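# Move deep-well plate into the plate washer carrier

## Task

Take the deep-well plate from the shelved bench by the door and set it in the plate washer's carrier on the shelved bench by the window. It must rest flat on the carrier floor, within the corner stops, with its labelled short edge toward the carrier end marked A1. The plate must never touch the floor. The robot must not fall over or be left leaning. Afterwards release the plate and back the robot away; the placement only counts if it stays put without the robot holding it.

## Robot and tools

ROBOT. An omnidirectional wheeled base with strong wheel motors (7 N m) carries a column about 1.75 m tall. A carriage rides up and down it (lift_m, 0 to 1 m) and holds two identical six-joint arms, left and right, each ending in a two-finger gripper. Arm bases sit roughly 0.57 m + lift_m above the floor; parts of the carriage hang about 0.15 m lower. A hand can reach 0.78 m from its shoulder but only about 0.38 m below its arm base. A hand is about 0.16 m long and 0.1 m wide (0.14 m with fingers open). Parked arm joints 1 to 6: 0, 0.05, 0.05, 1.45, 0, 0; parked, the robot is about 0.95 m wide and 0.7 m long. Cameras: carriage_camera is fixed on the carriage, facing forward, tilted about 20 degrees down; left_wrist_camera and right_wrist_camera look out beyond the fingertips. Loose objects may occasionally be nudged by outside pushes.

FRAMES. Base frame: origin on the floor below the base centre, x forward, y left, z up. left_hand and right_hand report, in this frame, the point between that hand's finger pads; quat_wxyz rotates base axes into hand axes (hand z runs along the fingers, hand y is the opening direction; an upright hand with joints 1, 5, 6 at 0 reads 1, 0, 0, 0). These readings drift from truth, more at long reach. Odometry frame is the base frame at the start; base_odometry counts wheel rotation, so slip shows as travel; heading is positive to the left, -3.142 to 3.142.

execute_actions. Argument actions: a list holding one action or nothing (nothing just returns state and images). An action may contain base, joints, or both; its motions begin together and may finish separately; one action lasts at most 15 s. base holds exactly one relative move, measured from where the base last reported itself: translate_m (metres, forward positive, -2 to 2), strafe_m (metres, left positive, -2 to 2) or rotate_rad (radians, counter-clockwise positive, -6.3 to 6.3). joints is one dictionary covering the lift and both arms, keyed by name, each value an absolute target: lift_m 0 to 1; left_joint1_rad -2.617 to 3.054 (arm swing about vertical, 0 ahead, positive left); left_joint2_rad 0 to 3.141 (shoulder: 0 upper arm level pointing back, 1.57 vertical, 3.14 level pointing forward); left_joint3_rad 0 to 3.141 (elbow, 0 folded, 3.14 straight); left_joint4_rad -1.57 to 1.57 (wrist pitch, 0 in line with forearm, positive lifts fingertips); left_joint5_rad -1.57 to 1.57 (wrist yaw, positive swings fingertips to the right, opposite to joint 1); left_joint6_rad -2.094 to 2.094 (roll about the finger axis, positive clockwise viewed from the forearm); left_gripper_m 0 to 0.093 (pad gap in metres). The right_ names take the same ranges and meanings. Joints left out may keep pushing toward older targets. Optional cameras: list of carriage_camera, left_wrist_camera, right_wrist_camera or all; omitted, null or all gives every camera, an empty list gives none. Any unknown key, name or out-of-range number rejects the whole call with no motion. The pictures line lists image order. If a result reports a stop, further motion calls in that same reply are skipped.

wait: seconds, 0 to 10; commands nothing new and returns state and images. zoom_image: camera plus region [x0, y0, x1, y1] in pixels from the top-left corner, at most 504 by 504, taken from that camera's latest full image. finished_scene: scene, the integer number of the current scene (1 here); it is final and reports success. Replying with no tool call ends the run.

RESULTS. base_status and joint_status: done (for the base, wheels turned the commanded amount even if slipping; a tiny move may stop short yet say done); off_target (resting away from target, maybe still pushing; normal for a gripper holding something); contact_stop or time_out (target dropped, holds where it stopped); not_followed (a self-collision check blocked that arm's joints, shown with a joint command not followed line and a cause; the gripper still moves, and blocked targets may be retried with later actions). limit_stop_at_motor_heat marks keys stopped by overheating; resend them. on_its_own covers what the call did not command; held at is a held target, not a position. motor_effort: percent of maximum, positive toward higher joint values, bracketed number is the peak; readings carry fixed bias plus noise. Lift effort grows with load; steadily falling lift effort while lowering means a hand or its load is resting on something. drive_wheels (ignore sign) staying high at rest means the base is pressing on something. MOTOR HOT warns from 75 °C; at 90 °C an arm halts for 10 s, at 100 °C it goes limp and drops, both as OVER-TEMPERATURE FAULT. ARM HIT means an arm struck the robot hard.

CAUTIONS. Stretched arms heat quickly even unloaded; avoid holding them out. A level hand sags 10 to 17 cm with 1 kg and a straight arm may not lift it. Grippers squeeze about 45 to 60 N per pad. Contact detection comes late: the base may coast about 0.3 m after an arm touches something, arms and grippers never stop on contact and spring to target once freed. After a blocked drive, reverse about 0.2 m (undo a turn), repeat if still pressing. Never reverse into a table edge above the base: the robot can tip. Tipping risk rises with a high carriage, outstretched arms, a load, pulling, or abrupt stops; about 1.5 kg per hand with both arms forward can topple it, and only images reveal a lean. Keep the arms from striking or pressing on each other; to untangle, move only the blocked arm clear first, the other afterwards. Avoid drops, slips, slams and hard pushes, keep the plate off the floor, and let the robot act in as little motion time as possible.

Each tool is called after "Request:" by a JSON object that holds its "method" and its "body".

## Session

I'll start by looking at the current state and camera images.

Request:
{"method": "execute_actions", "body": {"actions": []}}

Scene clock: 0.00 s.
base_odometry: x=+0.000 y=+0.000 heading=+0.000 (m, m, rad; odometry frame)
base_status: not commanded
joint_positions: lift_m=+0.301 left_joint1_rad=-0.017 left_joint2_rad=+0.071 left_joint3_rad=+0.063 left_joint4_rad=+1.515 left_joint5_rad=+0.012 left_joint6_rad=-0.049 left_gripper_m=+0.094 right_joint1_rad=+0.029 right_joint2_rad=+0.014 right_joint3_rad=+0.056 right_joint4_rad=+1.482 right_joint5_rad=-0.003 right_joint6_rad=+0.024 right_gripper_m=+0.094
joint_status: not commanded
motor_effort: lift_m=+32 drive_wheels=+5 (%)
left_hand: x=+0.2795 y=+0.3115 z=+1.2837 quat_wxyz=(+0.999, +0.006, +0.032, -0.033) (m; base frame)
right_hand: x=+0.2715 y=-0.3130 z=+1.2810 quat_wxyz=(+0.999, -0.002, +0.024, +0.026) (m; base frame)
pictures: carriage_camera, left_wrist_camera, right_wrist_camera
Images, in order (width x height): carriage_camera 896x504, left_wrist_camera 896x504, right_wrist_camera 896x504.

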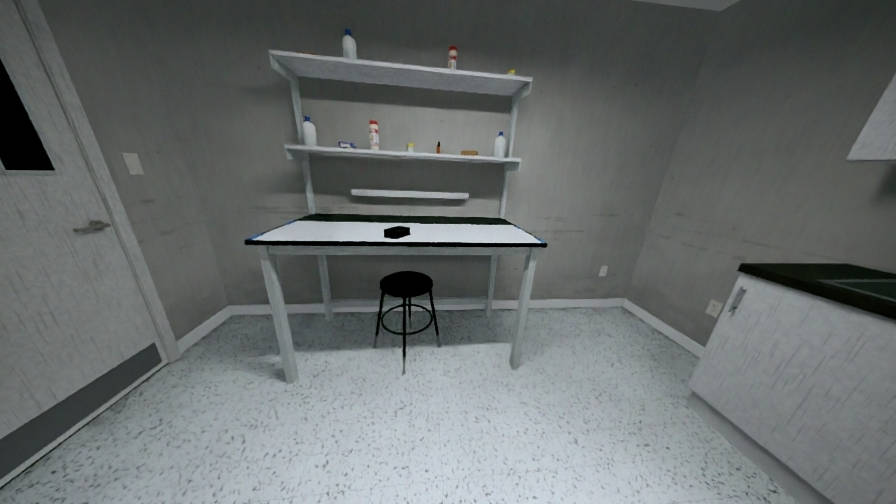

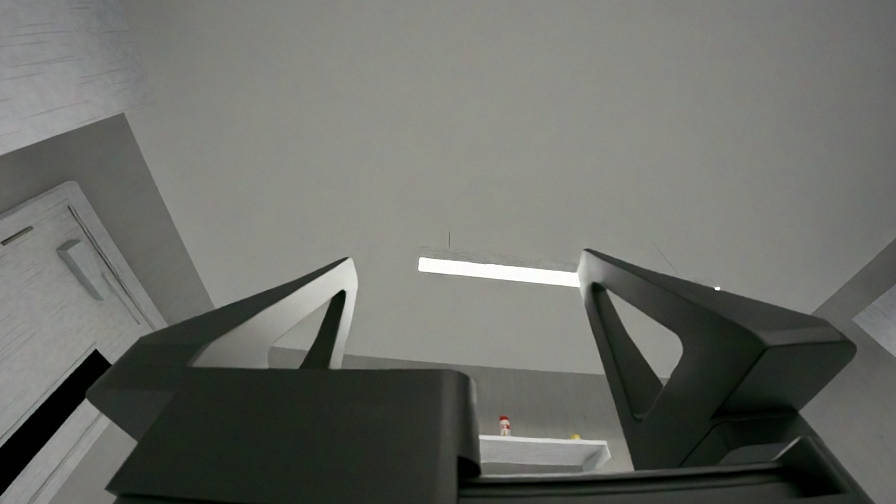

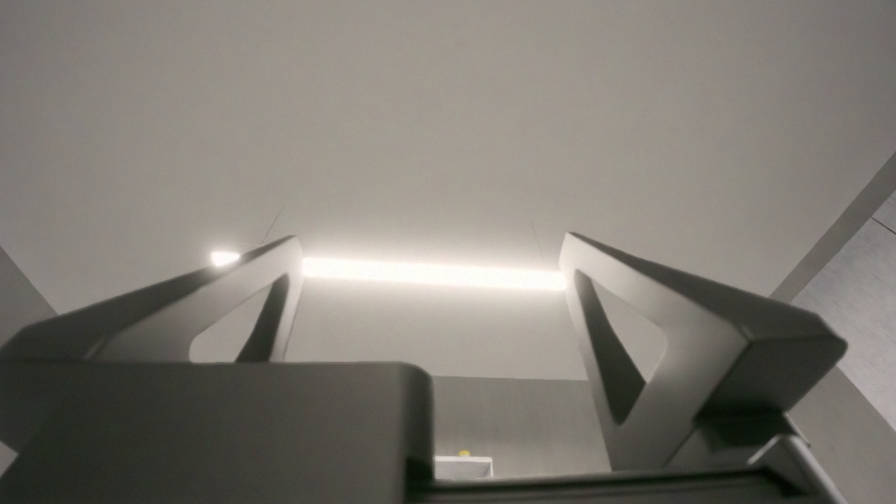

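Request:
{"method": "zoom_image", "body": {"camera": "carriage_camera", "region": [300, 190, 500, 270]}}

Region (300, 190, 500, 270) of carriage_camera's 896x504 image, scaled by 2.520, with more detail than that image has; it fills the top 202 rows of this view, and the rest is white.

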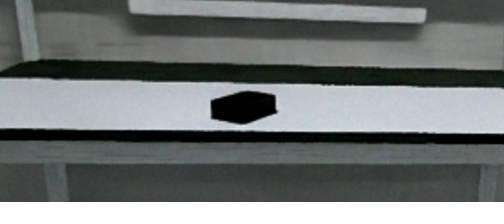

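Request:
{"method": "execute_actions", "body": {"actions": [{"base": {"translate_m": 0.4}, "joints": {"left_joint3_rad": 1.75, "left_joint4_rad": 1.5, "left_joint5_rad": -0.5, "right_joint3_rad": 1.75, "right_joint4_rad": 1.5, "right_joint5_rad": 0.7}}]}}

Scene clock: 64.37 s.
base_odometry: x=+0.400 y=+0.000 heading=+0.000 (m, m, rad; odometry frame)
base_status: done
joint_positions: lift_m=+0.301 left_joint1_rad=-0.017 left_joint2_rad=+0.071 left_joint3_rad=+1.730 left_joint4_rad=+1.495 left_joint5_rad=-0.491 left_joint6_rad=-0.049 left_gripper_m=+0.094 right_joint1_rad=+0.029 right_joint2_rad=+0.014 right_joint3_rad=+1.740 right_joint4_rad=+1.508 right_joint5_rad=+0.694 right_joint6_rad=+0.024 right_gripper_m=+0.095
joint_status: all done
motor_effort: lift_m=+32(32) drive_wheels=-2(22) (%)
left_hand: x=-0.2871 y=+0.4045 z=+1.2162 quat_wxyz=(+0.675, -0.160, -0.693, -0.196) (m; base frame)
right_hand: x=-0.2813 y=-0.4397 z=+1.1788 quat_wxyz=(+0.627, +0.231, -0.694, +0.268) (m; base frame)
pictures: carriage_camera, left_wrist_camera, right_wrist_camera
Images, in order (width x height): carriage_camera 896x504, left_wrist_camera 896x504, right_wrist_camera 896x504.

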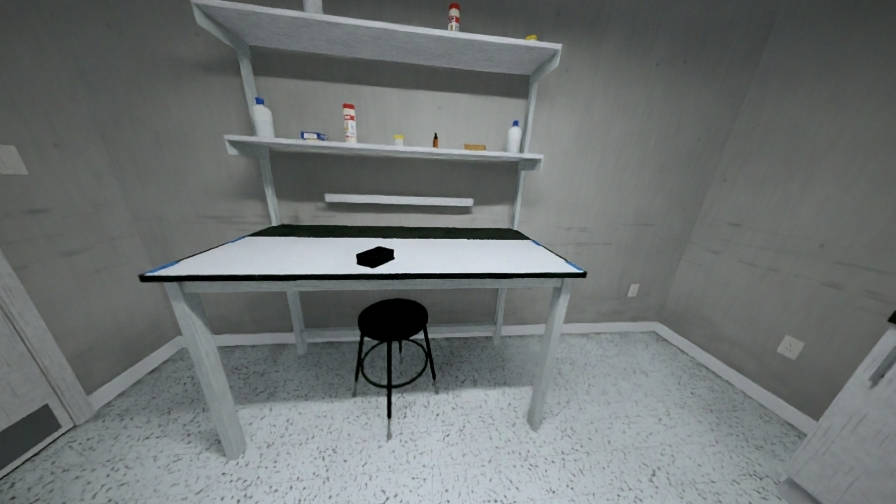

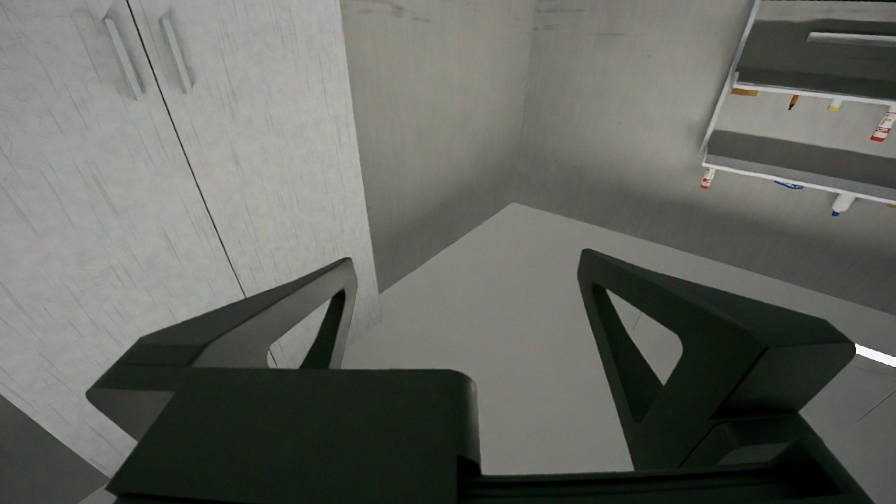

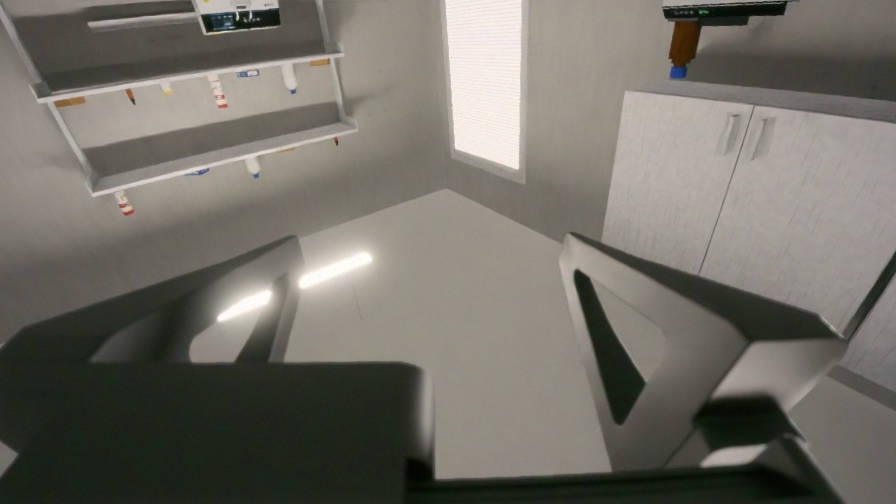

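Request:
{"method": "zoom_image", "body": {"camera": "carriage_camera", "region": [325, 230, 425, 285]}}

Request:
{"method": "zoom_image", "body": {"camera": "right_wrist_camera", "region": [60, 0, 360, 120]}}

Region (325, 230, 425, 285) of carriage_camera's 896x504 image, scaled by 5.040, with more detail than that image has; it fills the top 277 rows of this view, and the rest is white.

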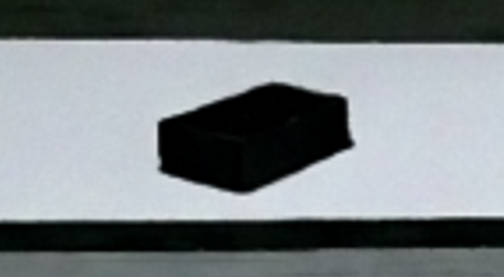

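Region (60, 0, 360, 120) of right_wrist_camera's 896x504 image, scaled by 1.680, with more detail than that image has; it fills the top 202 rows of this view, and the rest is white.

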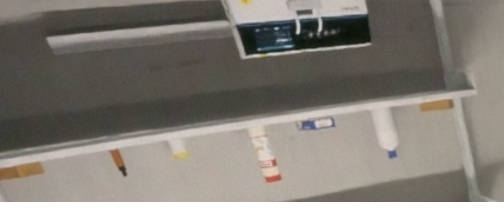

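Request:
{"method": "execute_actions", "body": {"actions": [{"joints": {"lift_m": 0.62, "left_joint1_rad": 0.0, "left_joint2_rad": 2.125, "left_joint3_rad": 1.308, "left_joint4_rad": -0.754, "left_joint5_rad": 0.0, "left_joint6_rad": 0.0, "right_joint3_rad": 2.3, "right_joint4_rad": 1.5, "right_joint5_rad": 0.25}}]}}

Scene clock: 186.40 s.
base_odometry: x=+0.400 y=+0.000 heading=+0.000 (m, m, rad; odometry frame)
base_status: not commanded
joint_positions: lift_m=+0.620 left_joint1_rad=-0.012 left_joint2_rad=+2.125 left_joint3_rad=+1.332 left_joint4_rad=-0.751 left_joint5_rad=-0.007 left_joint6_rad=-0.005 left_gripper_m=+0.094 right_joint1_rad=+0.029 right_joint2_rad=+0.012 right_joint3_rad=+2.293 right_joint4_rad=+1.504 right_joint5_rad=+0.253 right_joint6_rad=+0.024 right_gripper_m=+0.095
joint_status: all done
motor_effort: lift_m=+32(39) drive_wheels=-3(7) (%)
left_hand: x=+0.6419 y=+0.3106 z=+1.1272 quat_wxyz=(+0.014, +0.004, +1.000, +0.003) (m; base frame)
right_hand: x=-0.3784 y=-0.3755 z=+1.2862 quat_wxyz=(+0.440, +0.059, -0.887, +0.125) (m; base frame)
pictures: carriage_camera, left_wrist_camera, right_wrist_camera
Images, in order (width x height): carriage_camera 896x504, left_wrist_camera 896x504, right_wrist_camera 896x504.

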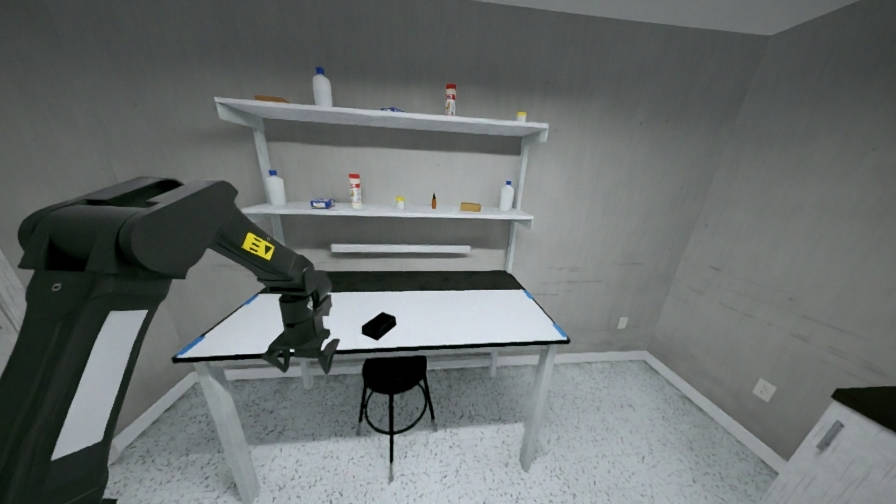

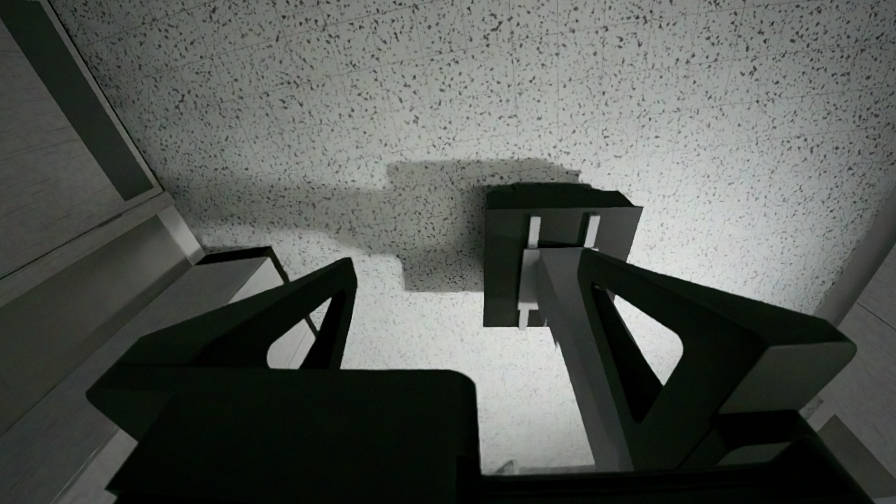

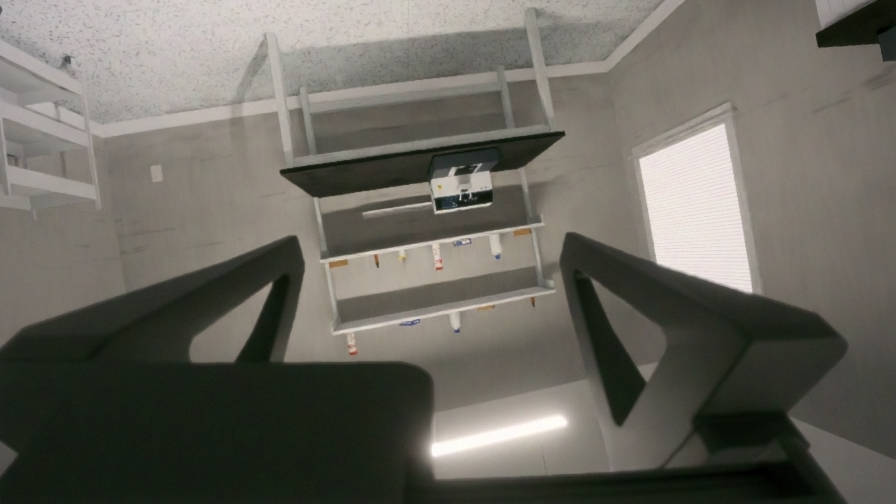

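Request:
{"method": "zoom_image", "body": {"camera": "right_wrist_camera", "region": [400, 130, 520, 230]}}

Request:
{"method": "zoom_image", "body": {"camera": "carriage_camera", "region": [330, 295, 430, 355]}}

Region (400, 130, 520, 230) of right_wrist_camera's 896x504 image, scaled by 4.200, with more detail than that image has.

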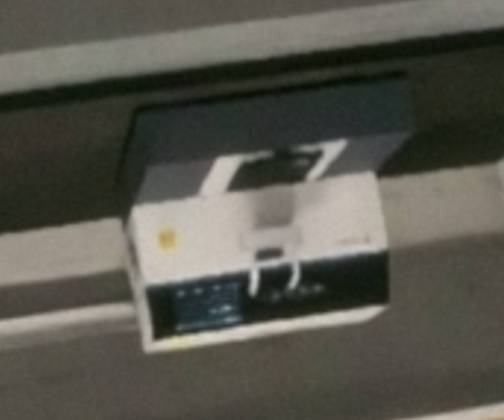

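Region (330, 295, 430, 355) of carriage_camera's 896x504 image, scaled by 5.040, with more detail than that image has; it fills the top 302 rows of this view, and the rest is white.

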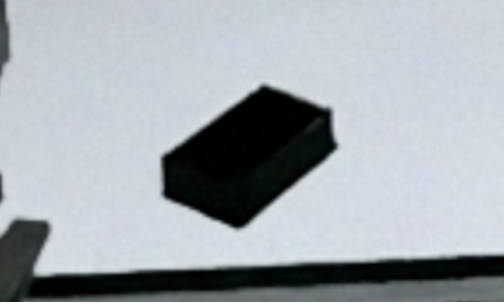

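Request:
{"method": "zoom_image", "body": {"camera": "carriage_camera", "region": [240, 290, 400, 390]}}

Region (240, 290, 400, 390) of carriage_camera's 896x504 image, scaled by 3.150, with more detail than that image has; it fills the top 315 rows of this view, and the rest is white.

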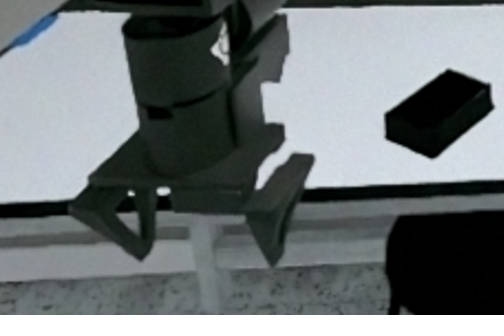

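Request:
{"method": "execute_actions", "body": {"actions": [{"base": {"translate_m": 0.42}, "joints": {"left_joint6_rad": 0.49, "right_joint3_rad": 0.05, "right_joint4_rad": 1.45, "right_joint5_rad": 0.0}}]}}

Scene clock: 291.77 s.
base_odometry: x=+0.820 y=+0.000 heading=+0.001 (m, m, rad; odometry frame)
base_status: done
joint_positions: lift_m=+0.620 left_joint1_rad=-0.011 left_joint2_rad=+2.125 left_joint3_rad=+1.332 left_joint4_rad=-0.752 left_joint5_rad=-0.007 left_joint6_rad=+0.485 left_gripper_m=+0.094 right_joint1_rad=+0.029 right_joint2_rad=+0.008 right_joint3_rad=+0.057 right_joint4_rad=+1.443 right_joint5_rad=+0.005 right_joint6_rad=+0.024 right_gripper_m=+0.095
joint_status: all done
motor_effort: lift_m=+31(32) drive_wheels=-2(17) (%)
left_hand: x=+0.6418 y=+0.3109 z=+1.1272 quat_wxyz=(+0.012, +0.245, +0.969, +0.007) (m; base frame)
right_hand: x=+0.2788 y=-0.3143 z=+1.5998 quat_wxyz=(+0.999, +0.002, +0.039, +0.026) (m; base frame)
pictures: carriage_camera, left_wrist_camera, right_wrist_camera
Images, in order (width x height): carriage_camera 896x504, left_wrist_camera 896x504, right_wrist_camera 896x504.

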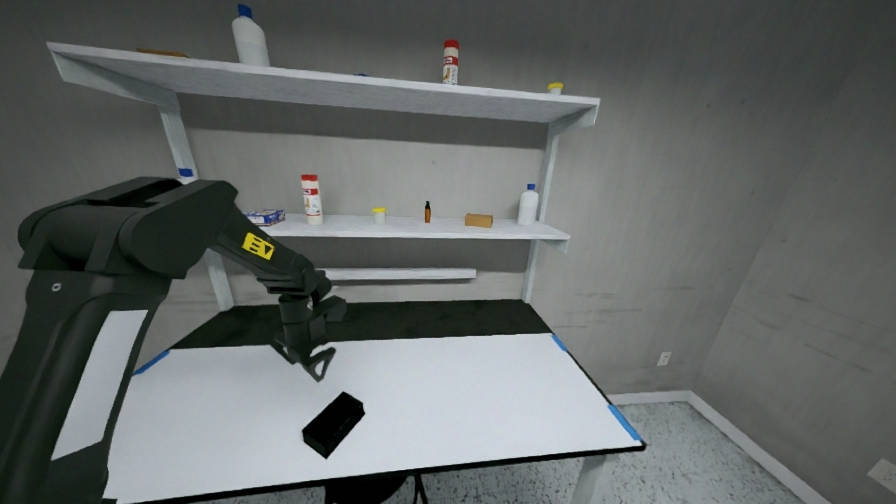

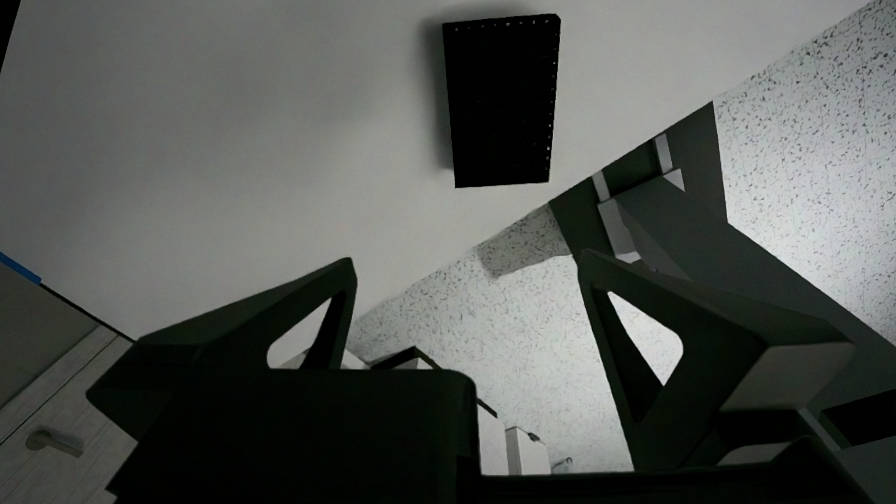

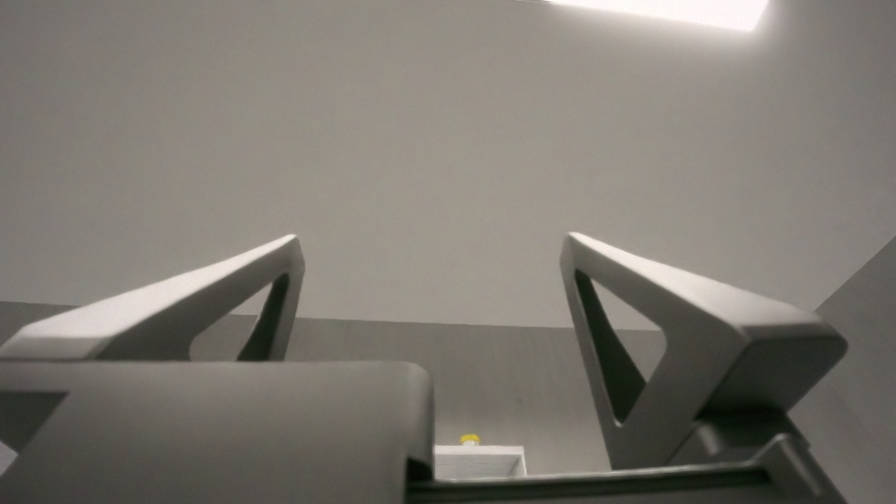

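Request:
{"method": "zoom_image", "body": {"camera": "carriage_camera", "region": [280, 380, 400, 470]}}

Request:
{"method": "zoom_image", "body": {"camera": "left_wrist_camera", "region": [400, 0, 620, 210]}}

Region (280, 380, 400, 470) of carriage_camera's 896x504 image, scaled by 4.200, with more detail than that image has; it fills the top 378 rows of this view, and the rest is white.

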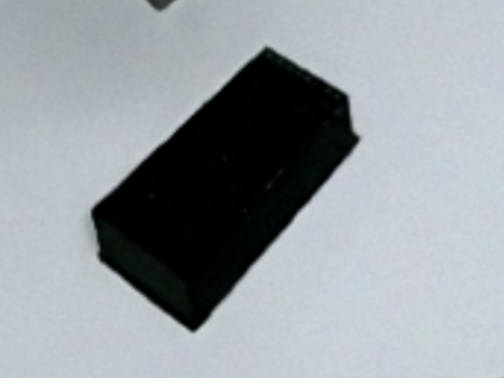

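Region (400, 0, 620, 210) of left_wrist_camera's 896x504 image, scaled by 2.291, with more detail than that image has; it fills the top 481 rows of this view, and the rest is white.

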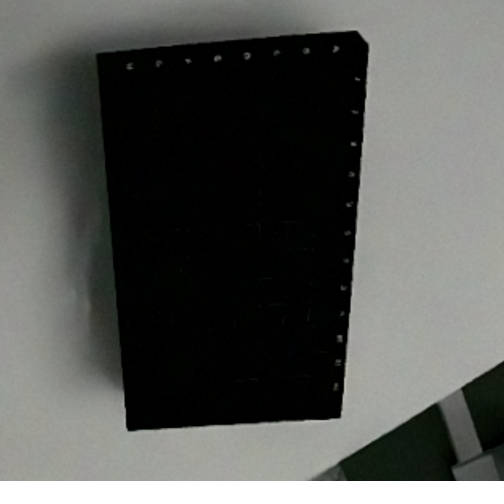

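Request:
{"method": "execute_actions", "body": {"actions": [{"base": {"strafe_m": -0.042}, "joints": {"lift_m": 0.5, "left_joint4_rad": -0.78}}], "cameras": ["carriage_camera", "left_wrist_camera"]}}

Scene clock: 352.63 s.
base_odometry: x=+0.820 y=-0.041 heading=+0.001 (m, m, rad; odometry frame)
base_status: done
joint_positions: lift_m=+0.500 left_joint1_rad=-0.007 left_joint2_rad=+2.123 left_joint3_rad=+1.332 left_joint4_rad=-0.776 left_joint5_rad=-0.007 left_joint6_rad=+0.485 left_gripper_m=+0.094 right_joint1_rad=+0.029 right_joint2_rad=+0.008 right_joint3_rad=+0.057 right_joint4_rad=+1.448 right_joint5_rad=+0.003 right_joint6_rad=+0.024 right_gripper_m=+0.095
joint_status: all done
motor_effort: lift_m=+31(31) drive_wheels=+5(16) (%)
left_hand: x=+0.6362 y=+0.3125 z=+1.0078 quat_wxyz=(+0.001, +0.244, +0.970, +0.004) (m; base frame)
right_hand: x=+0.2776 y=-0.3139 z=+1.4800 quat_wxyz=(+0.999, +0.001, +0.037, +0.026) (m; base frame)
pictures: carriage_camera, left_wrist_camera
Images, in order (width x height): carriage_camera 896x504, left_wrist_camera 896x504.

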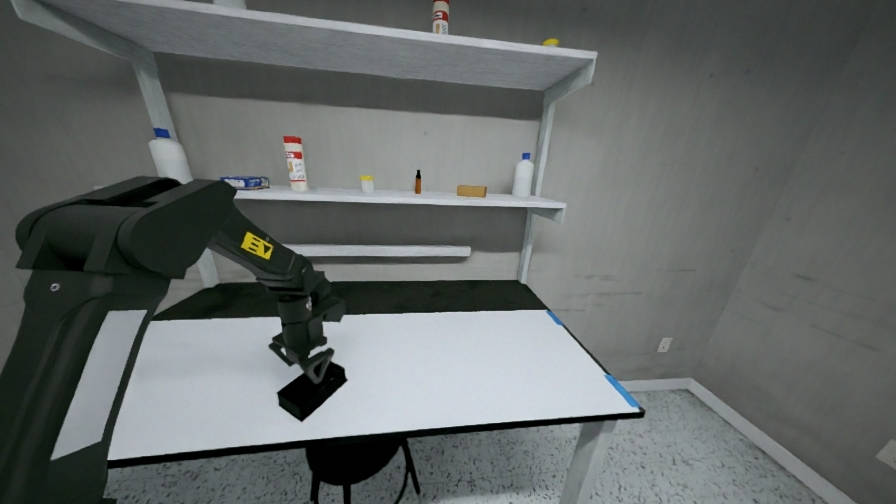

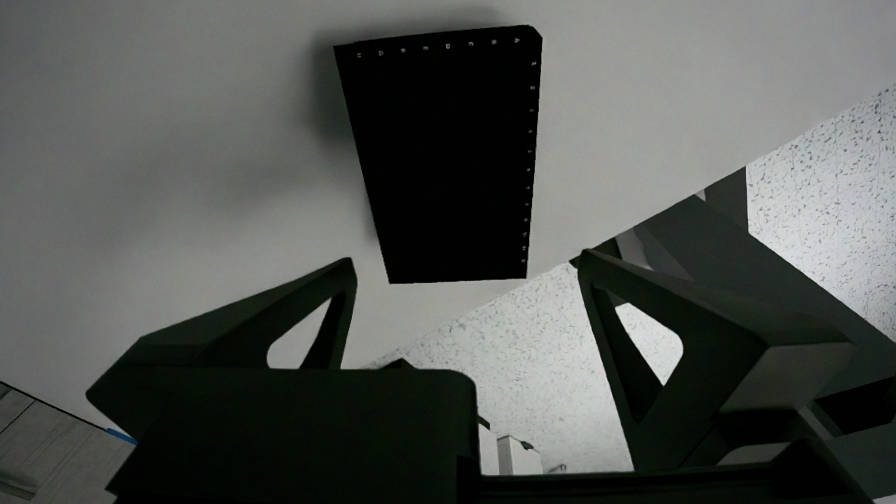

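Request:
{"method": "zoom_image", "body": {"camera": "left_wrist_camera", "region": [300, 0, 620, 310]}}

Region (300, 0, 620, 310) of left_wrist_camera's 896x504 image, scaled by 1.575, with more detail than that image has; it fills the top 488 rows of this view, and the rest is white.

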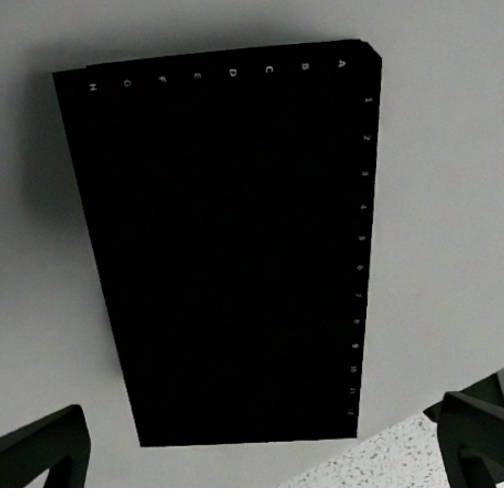

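Request:
{"method": "execute_actions", "body": {"actions": [{"base": {"translate_m": 0.016}, "joints": {"lift_m": 0.47, "left_joint6_rad": 0.465}}], "cameras": ["left_wrist_camera"]}}

Scene clock: 426.30 s.
base_odometry: x=+0.836 y=-0.042 heading=+0.000 (m, m, rad; odometry frame)
base_status: done
joint_positions: lift_m=+0.470 left_joint1_rad=-0.007 left_joint2_rad=+2.121 left_joint3_rad=+1.327 left_joint4_rad=-0.778 left_joint5_rad=-0.007 left_joint6_rad=+0.467 left_gripper_m=+0.094 right_joint1_rad=+0.029 right_joint2_rad=+0.008 right_joint3_rad=+0.057 right_joint4_rad=+1.450 right_joint5_rad=+0.003 right_joint6_rad=+0.024 right_gripper_m=+0.095
joint_status: all done
motor_effort: lift_m=+30(31) drive_wheels=+11(10) (%)
left_hand: x=+0.6341 y=+0.3125 z=+0.9775 quat_wxyz=(-0.001, +0.235, +0.972, +0.003) (m; base frame)
right_hand: x=+0.2771 y=-0.3139 z=+1.4501 quat_wxyz=(+0.999, +0.001, +0.036, +0.026) (m; base frame)
pictures: left_wrist_camera
Images, in order (width x height): left_wrist_camera 896x504.

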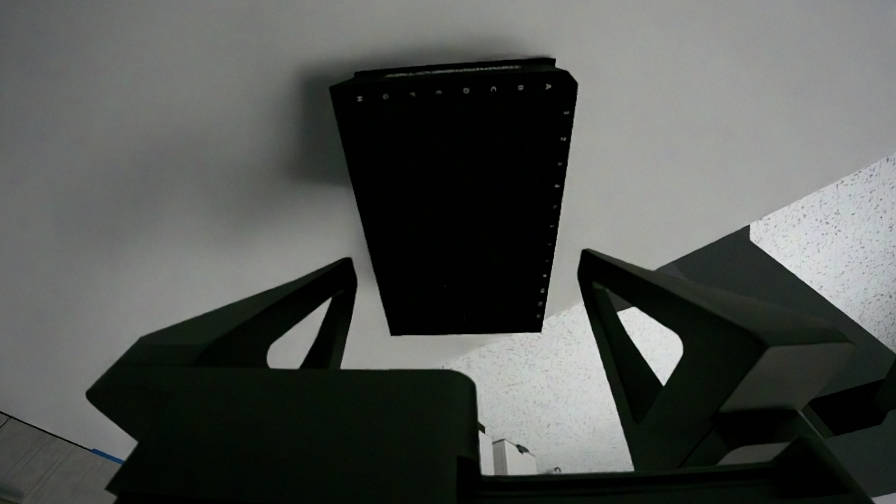

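Request:
{"method": "zoom_image", "body": {"camera": "left_wrist_camera", "region": [300, 40, 620, 350]}}

Region (300, 40, 620, 350) of left_wrist_camera's 896x504 image, scaled by 1.575, with more detail than that image has; it fills the top 488 rows of this view, and the rest is white.

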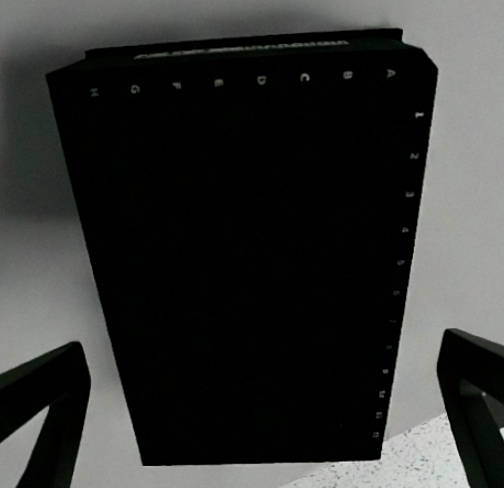

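Request:
{"method": "execute_actions", "body": {"actions": [{"base": {"strafe_m": 0.003}}], "cameras": ["left_wrist_camera"]}}

Request:
{"method": "zoom_image", "body": {"camera": "left_wrist_camera", "region": [300, 40, 620, 350]}}

Scene clock: 451.83 s.
base_odometry: x=+0.836 y=-0.039 heading=+0.000 (m, m, rad; odometry frame)
base_status: done
joint_positions: lift_m=+0.470 left_joint1_rad=-0.001 left_joint2_rad=+2.121 left_joint3_rad=+1.327 left_joint4_rad=-0.778 left_joint5_rad=-0.005 left_joint6_rad=+0.467 left_gripper_m=+0.094 right_joint1_rad=+0.029 right_joint2_rad=+0.008 right_joint3_rad=+0.057 right_joint4_rad=+1.451 right_joint5_rad=+0.002 right_joint6_rad=+0.024 right_gripper_m=+0.095
joint_status: not commanded
motor_effort: lift_m=+30(30) drive_wheels=+9(17) (%)
left_hand: x=+0.6341 y=+0.3142 z=+0.9775 quat_wxyz=(-0.001, +0.232, +0.973, +0.002) (m; base frame)
right_hand: x=+0.2770 y=-0.3138 z=+1.4501 quat_wxyz=(+0.999, +0.001, +0.036, +0.026) (m; base frame)
pictures: left_wrist_camera
Images, in order (width x height): left_wrist_camera 896x504.

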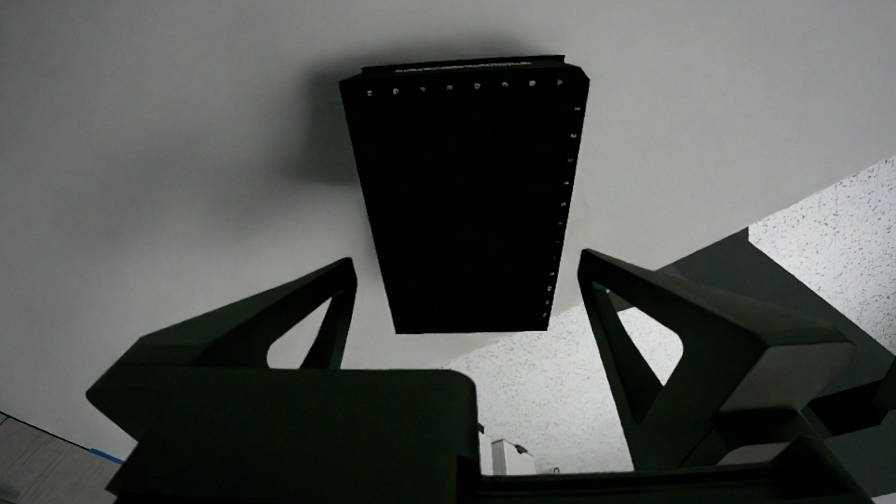

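Region (300, 40, 620, 350) of left_wrist_camera's 896x504 image, scaled by 1.575, with more detail than that image has; it fills the top 488 rows of this view, and the rest is white.

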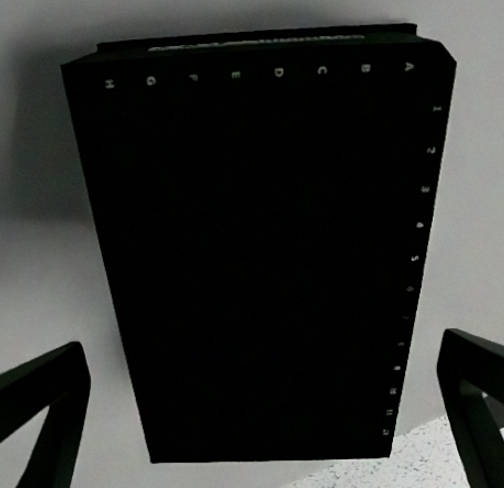

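Request:
{"method": "execute_actions", "body": {"actions": [{"joints": {"lift_m": 0.428}}], "cameras": ["carriage_camera", "left_wrist_camera"]}}

Scene clock: 465.60 s.
base_odometry: x=+0.836 y=-0.039 heading=+0.000 (m, m, rad; odometry frame)
base_status: not commanded
joint_positions: lift_m=+0.428 left_joint1_rad=-0.001 left_joint2_rad=+2.123 left_joint3_rad=+1.327 left_joint4_rad=-0.779 left_joint5_rad=-0.005 left_joint6_rad=+0.467 left_gripper_m=+0.094 right_joint1_rad=+0.029 right_joint2_rad=+0.008 right_joint3_rad=+0.057 right_joint4_rad=+1.451 right_joint5_rad=+0.002 right_joint6_rad=+0.024 right_gripper_m=+0.095
joint_status: all done
motor_effort: lift_m=+30(31) drive_wheels=+10(11) (%)
left_hand: x=+0.6335 y=+0.3142 z=+0.9348 quat_wxyz=(-0.002, +0.232, +0.973, +0.002) (m; base frame)
right_hand: x=+0.2770 y=-0.3138 z=+1.4081 quat_wxyz=(+0.999, +0.001, +0.036, +0.026) (m; base frame)
pictures: carriage_camera, left_wrist_camera
Images, in order (width x height): carriage_camera 896x504, left_wrist_camera 896x504.

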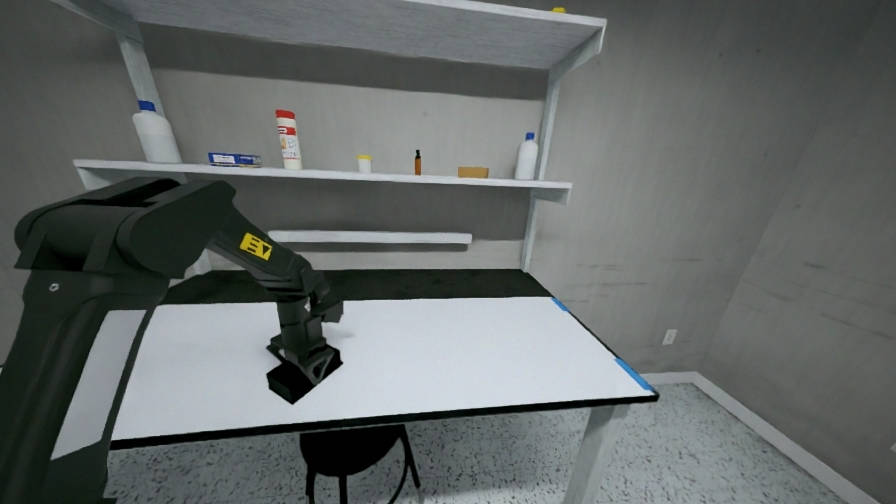

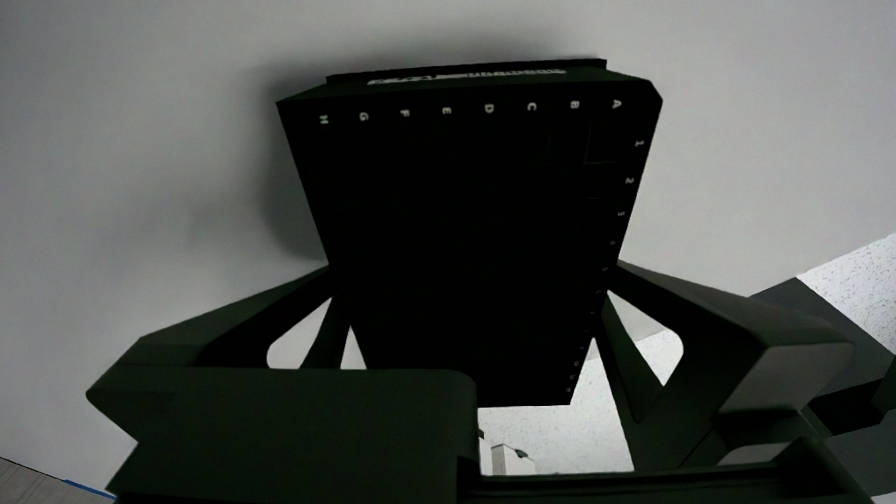

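Request:
{"method": "execute_actions", "body": {"actions": [{"joints": {"left_gripper_m": 0.07}}], "cameras": ["left_wrist_camera"]}}

Scene clock: 471.83 s.
base_odometry: x=+0.836 y=-0.039 heading=+0.000 (m, m, rad; odometry frame)
base_status: not commanded
joint_positions: lift_m=+0.428 left_joint1_rad=-0.001 left_joint2_rad=+2.123 left_joint3_rad=+1.327 left_joint4_rad=-0.779 left_joint5_rad=-0.004 left_joint6_rad=+0.467 left_gripper_m=+0.082 right_joint1_rad=+0.029 right_joint2_rad=+0.008 right_joint3_rad=+0.057 right_joint4_rad=+1.451 right_joint5_rad=+0.002 right_joint6_rad=+0.024 right_gripper_m=+0.095
joint_status: left_gripper_m off_target (ended at +0.082, target +0.070)
motor_effort: lift_m=+30(30) drive_wheels=+9(10) (%)
left_hand: x=+0.6335 y=+0.3141 z=+0.9348 quat_wxyz=(-0.002, +0.232, +0.973, +0.002) (m; base frame)
right_hand: x=+0.2770 y=-0.3138 z=+1.4081 quat_wxyz=(+0.999, +0.001, +0.036, +0.026) (m; base frame)
pictures: left_wrist_camera
Images, in order (width x height): left_wrist_camera 896x504.

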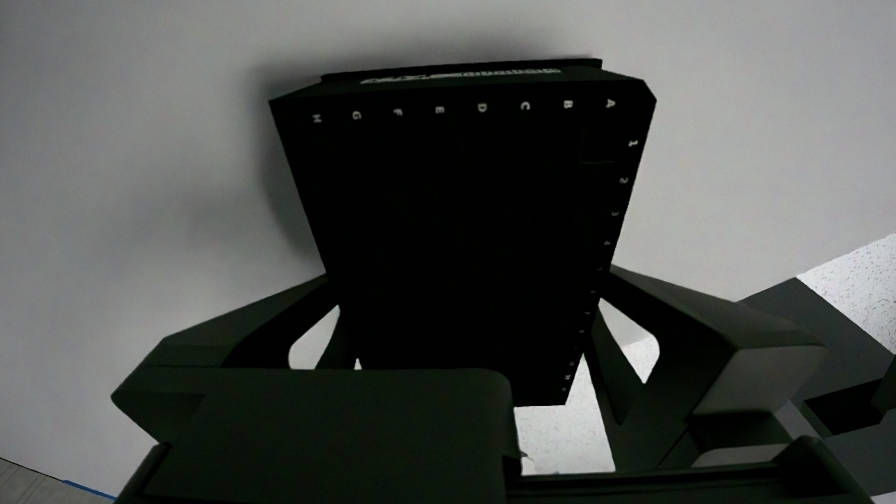

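Request:
{"method": "execute_actions", "body": {"actions": [{"joints": {"lift_m": 0.56}}], "cameras": ["carriage_camera", "left_wrist_camera"]}}

Scene clock: 479.97 s.
base_odometry: x=+0.836 y=-0.039 heading=+0.000 (m, m, rad; odometry frame)
base_status: not commanded
joint_positions: lift_m=+0.560 left_joint1_rad=-0.001 left_joint2_rad=+2.124 left_joint3_rad=+1.327 left_joint4_rad=-0.779 left_joint5_rad=-0.004 left_joint6_rad=+0.467 left_gripper_m=+0.082 right_joint1_rad=+0.029 right_joint2_rad=+0.008 right_joint3_rad=+0.057 right_joint4_rad=+1.451 right_joint5_rad=+0.002 right_joint6_rad=+0.024 right_gripper_m=+0.095
joint_status: all done
motor_effort: lift_m=+32(39) drive_wheels=+11(9) (%)
left_hand: x=+0.6334 y=+0.3141 z=+1.0661 quat_wxyz=(-0.003, +0.232, +0.973, +0.002) (m; base frame)
right_hand: x=+0.2770 y=-0.3138 z=+1.5399 quat_wxyz=(+0.999, +0.001, +0.036, +0.026) (m; base frame)
pictures: carriage_camera, left_wrist_camera
Images, in order (width x height): carriage_camera 896x504, left_wrist_camera 896x504.

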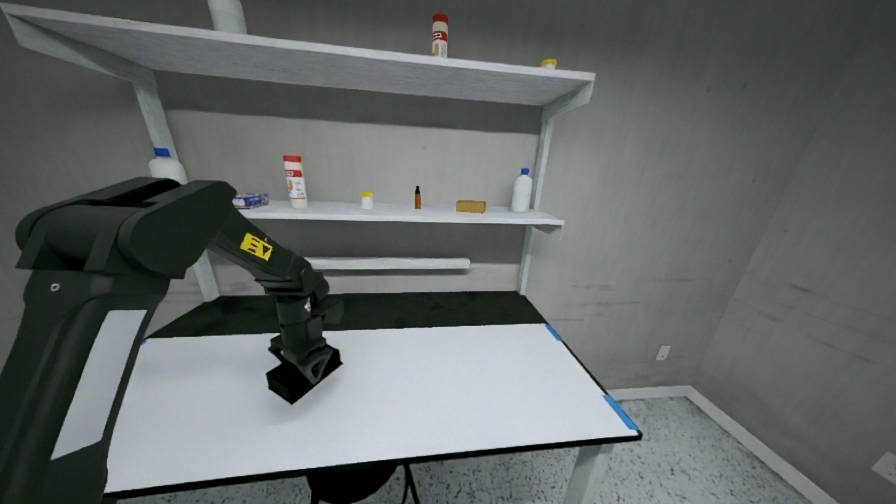

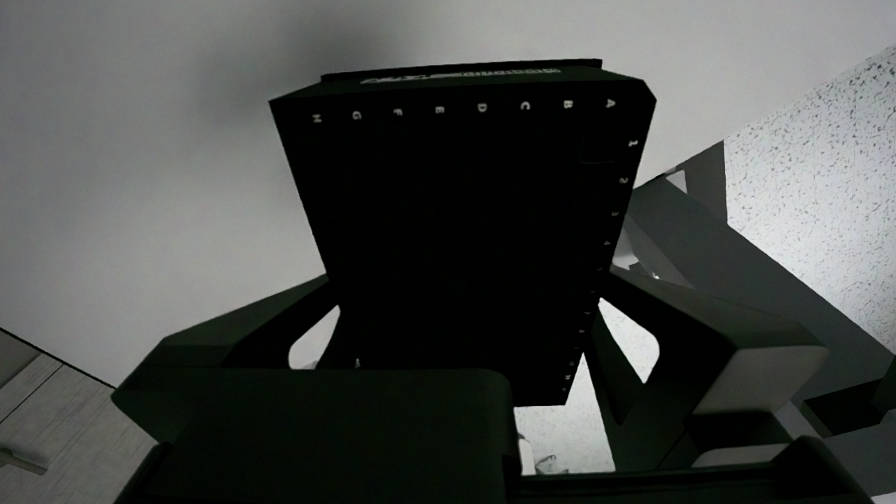

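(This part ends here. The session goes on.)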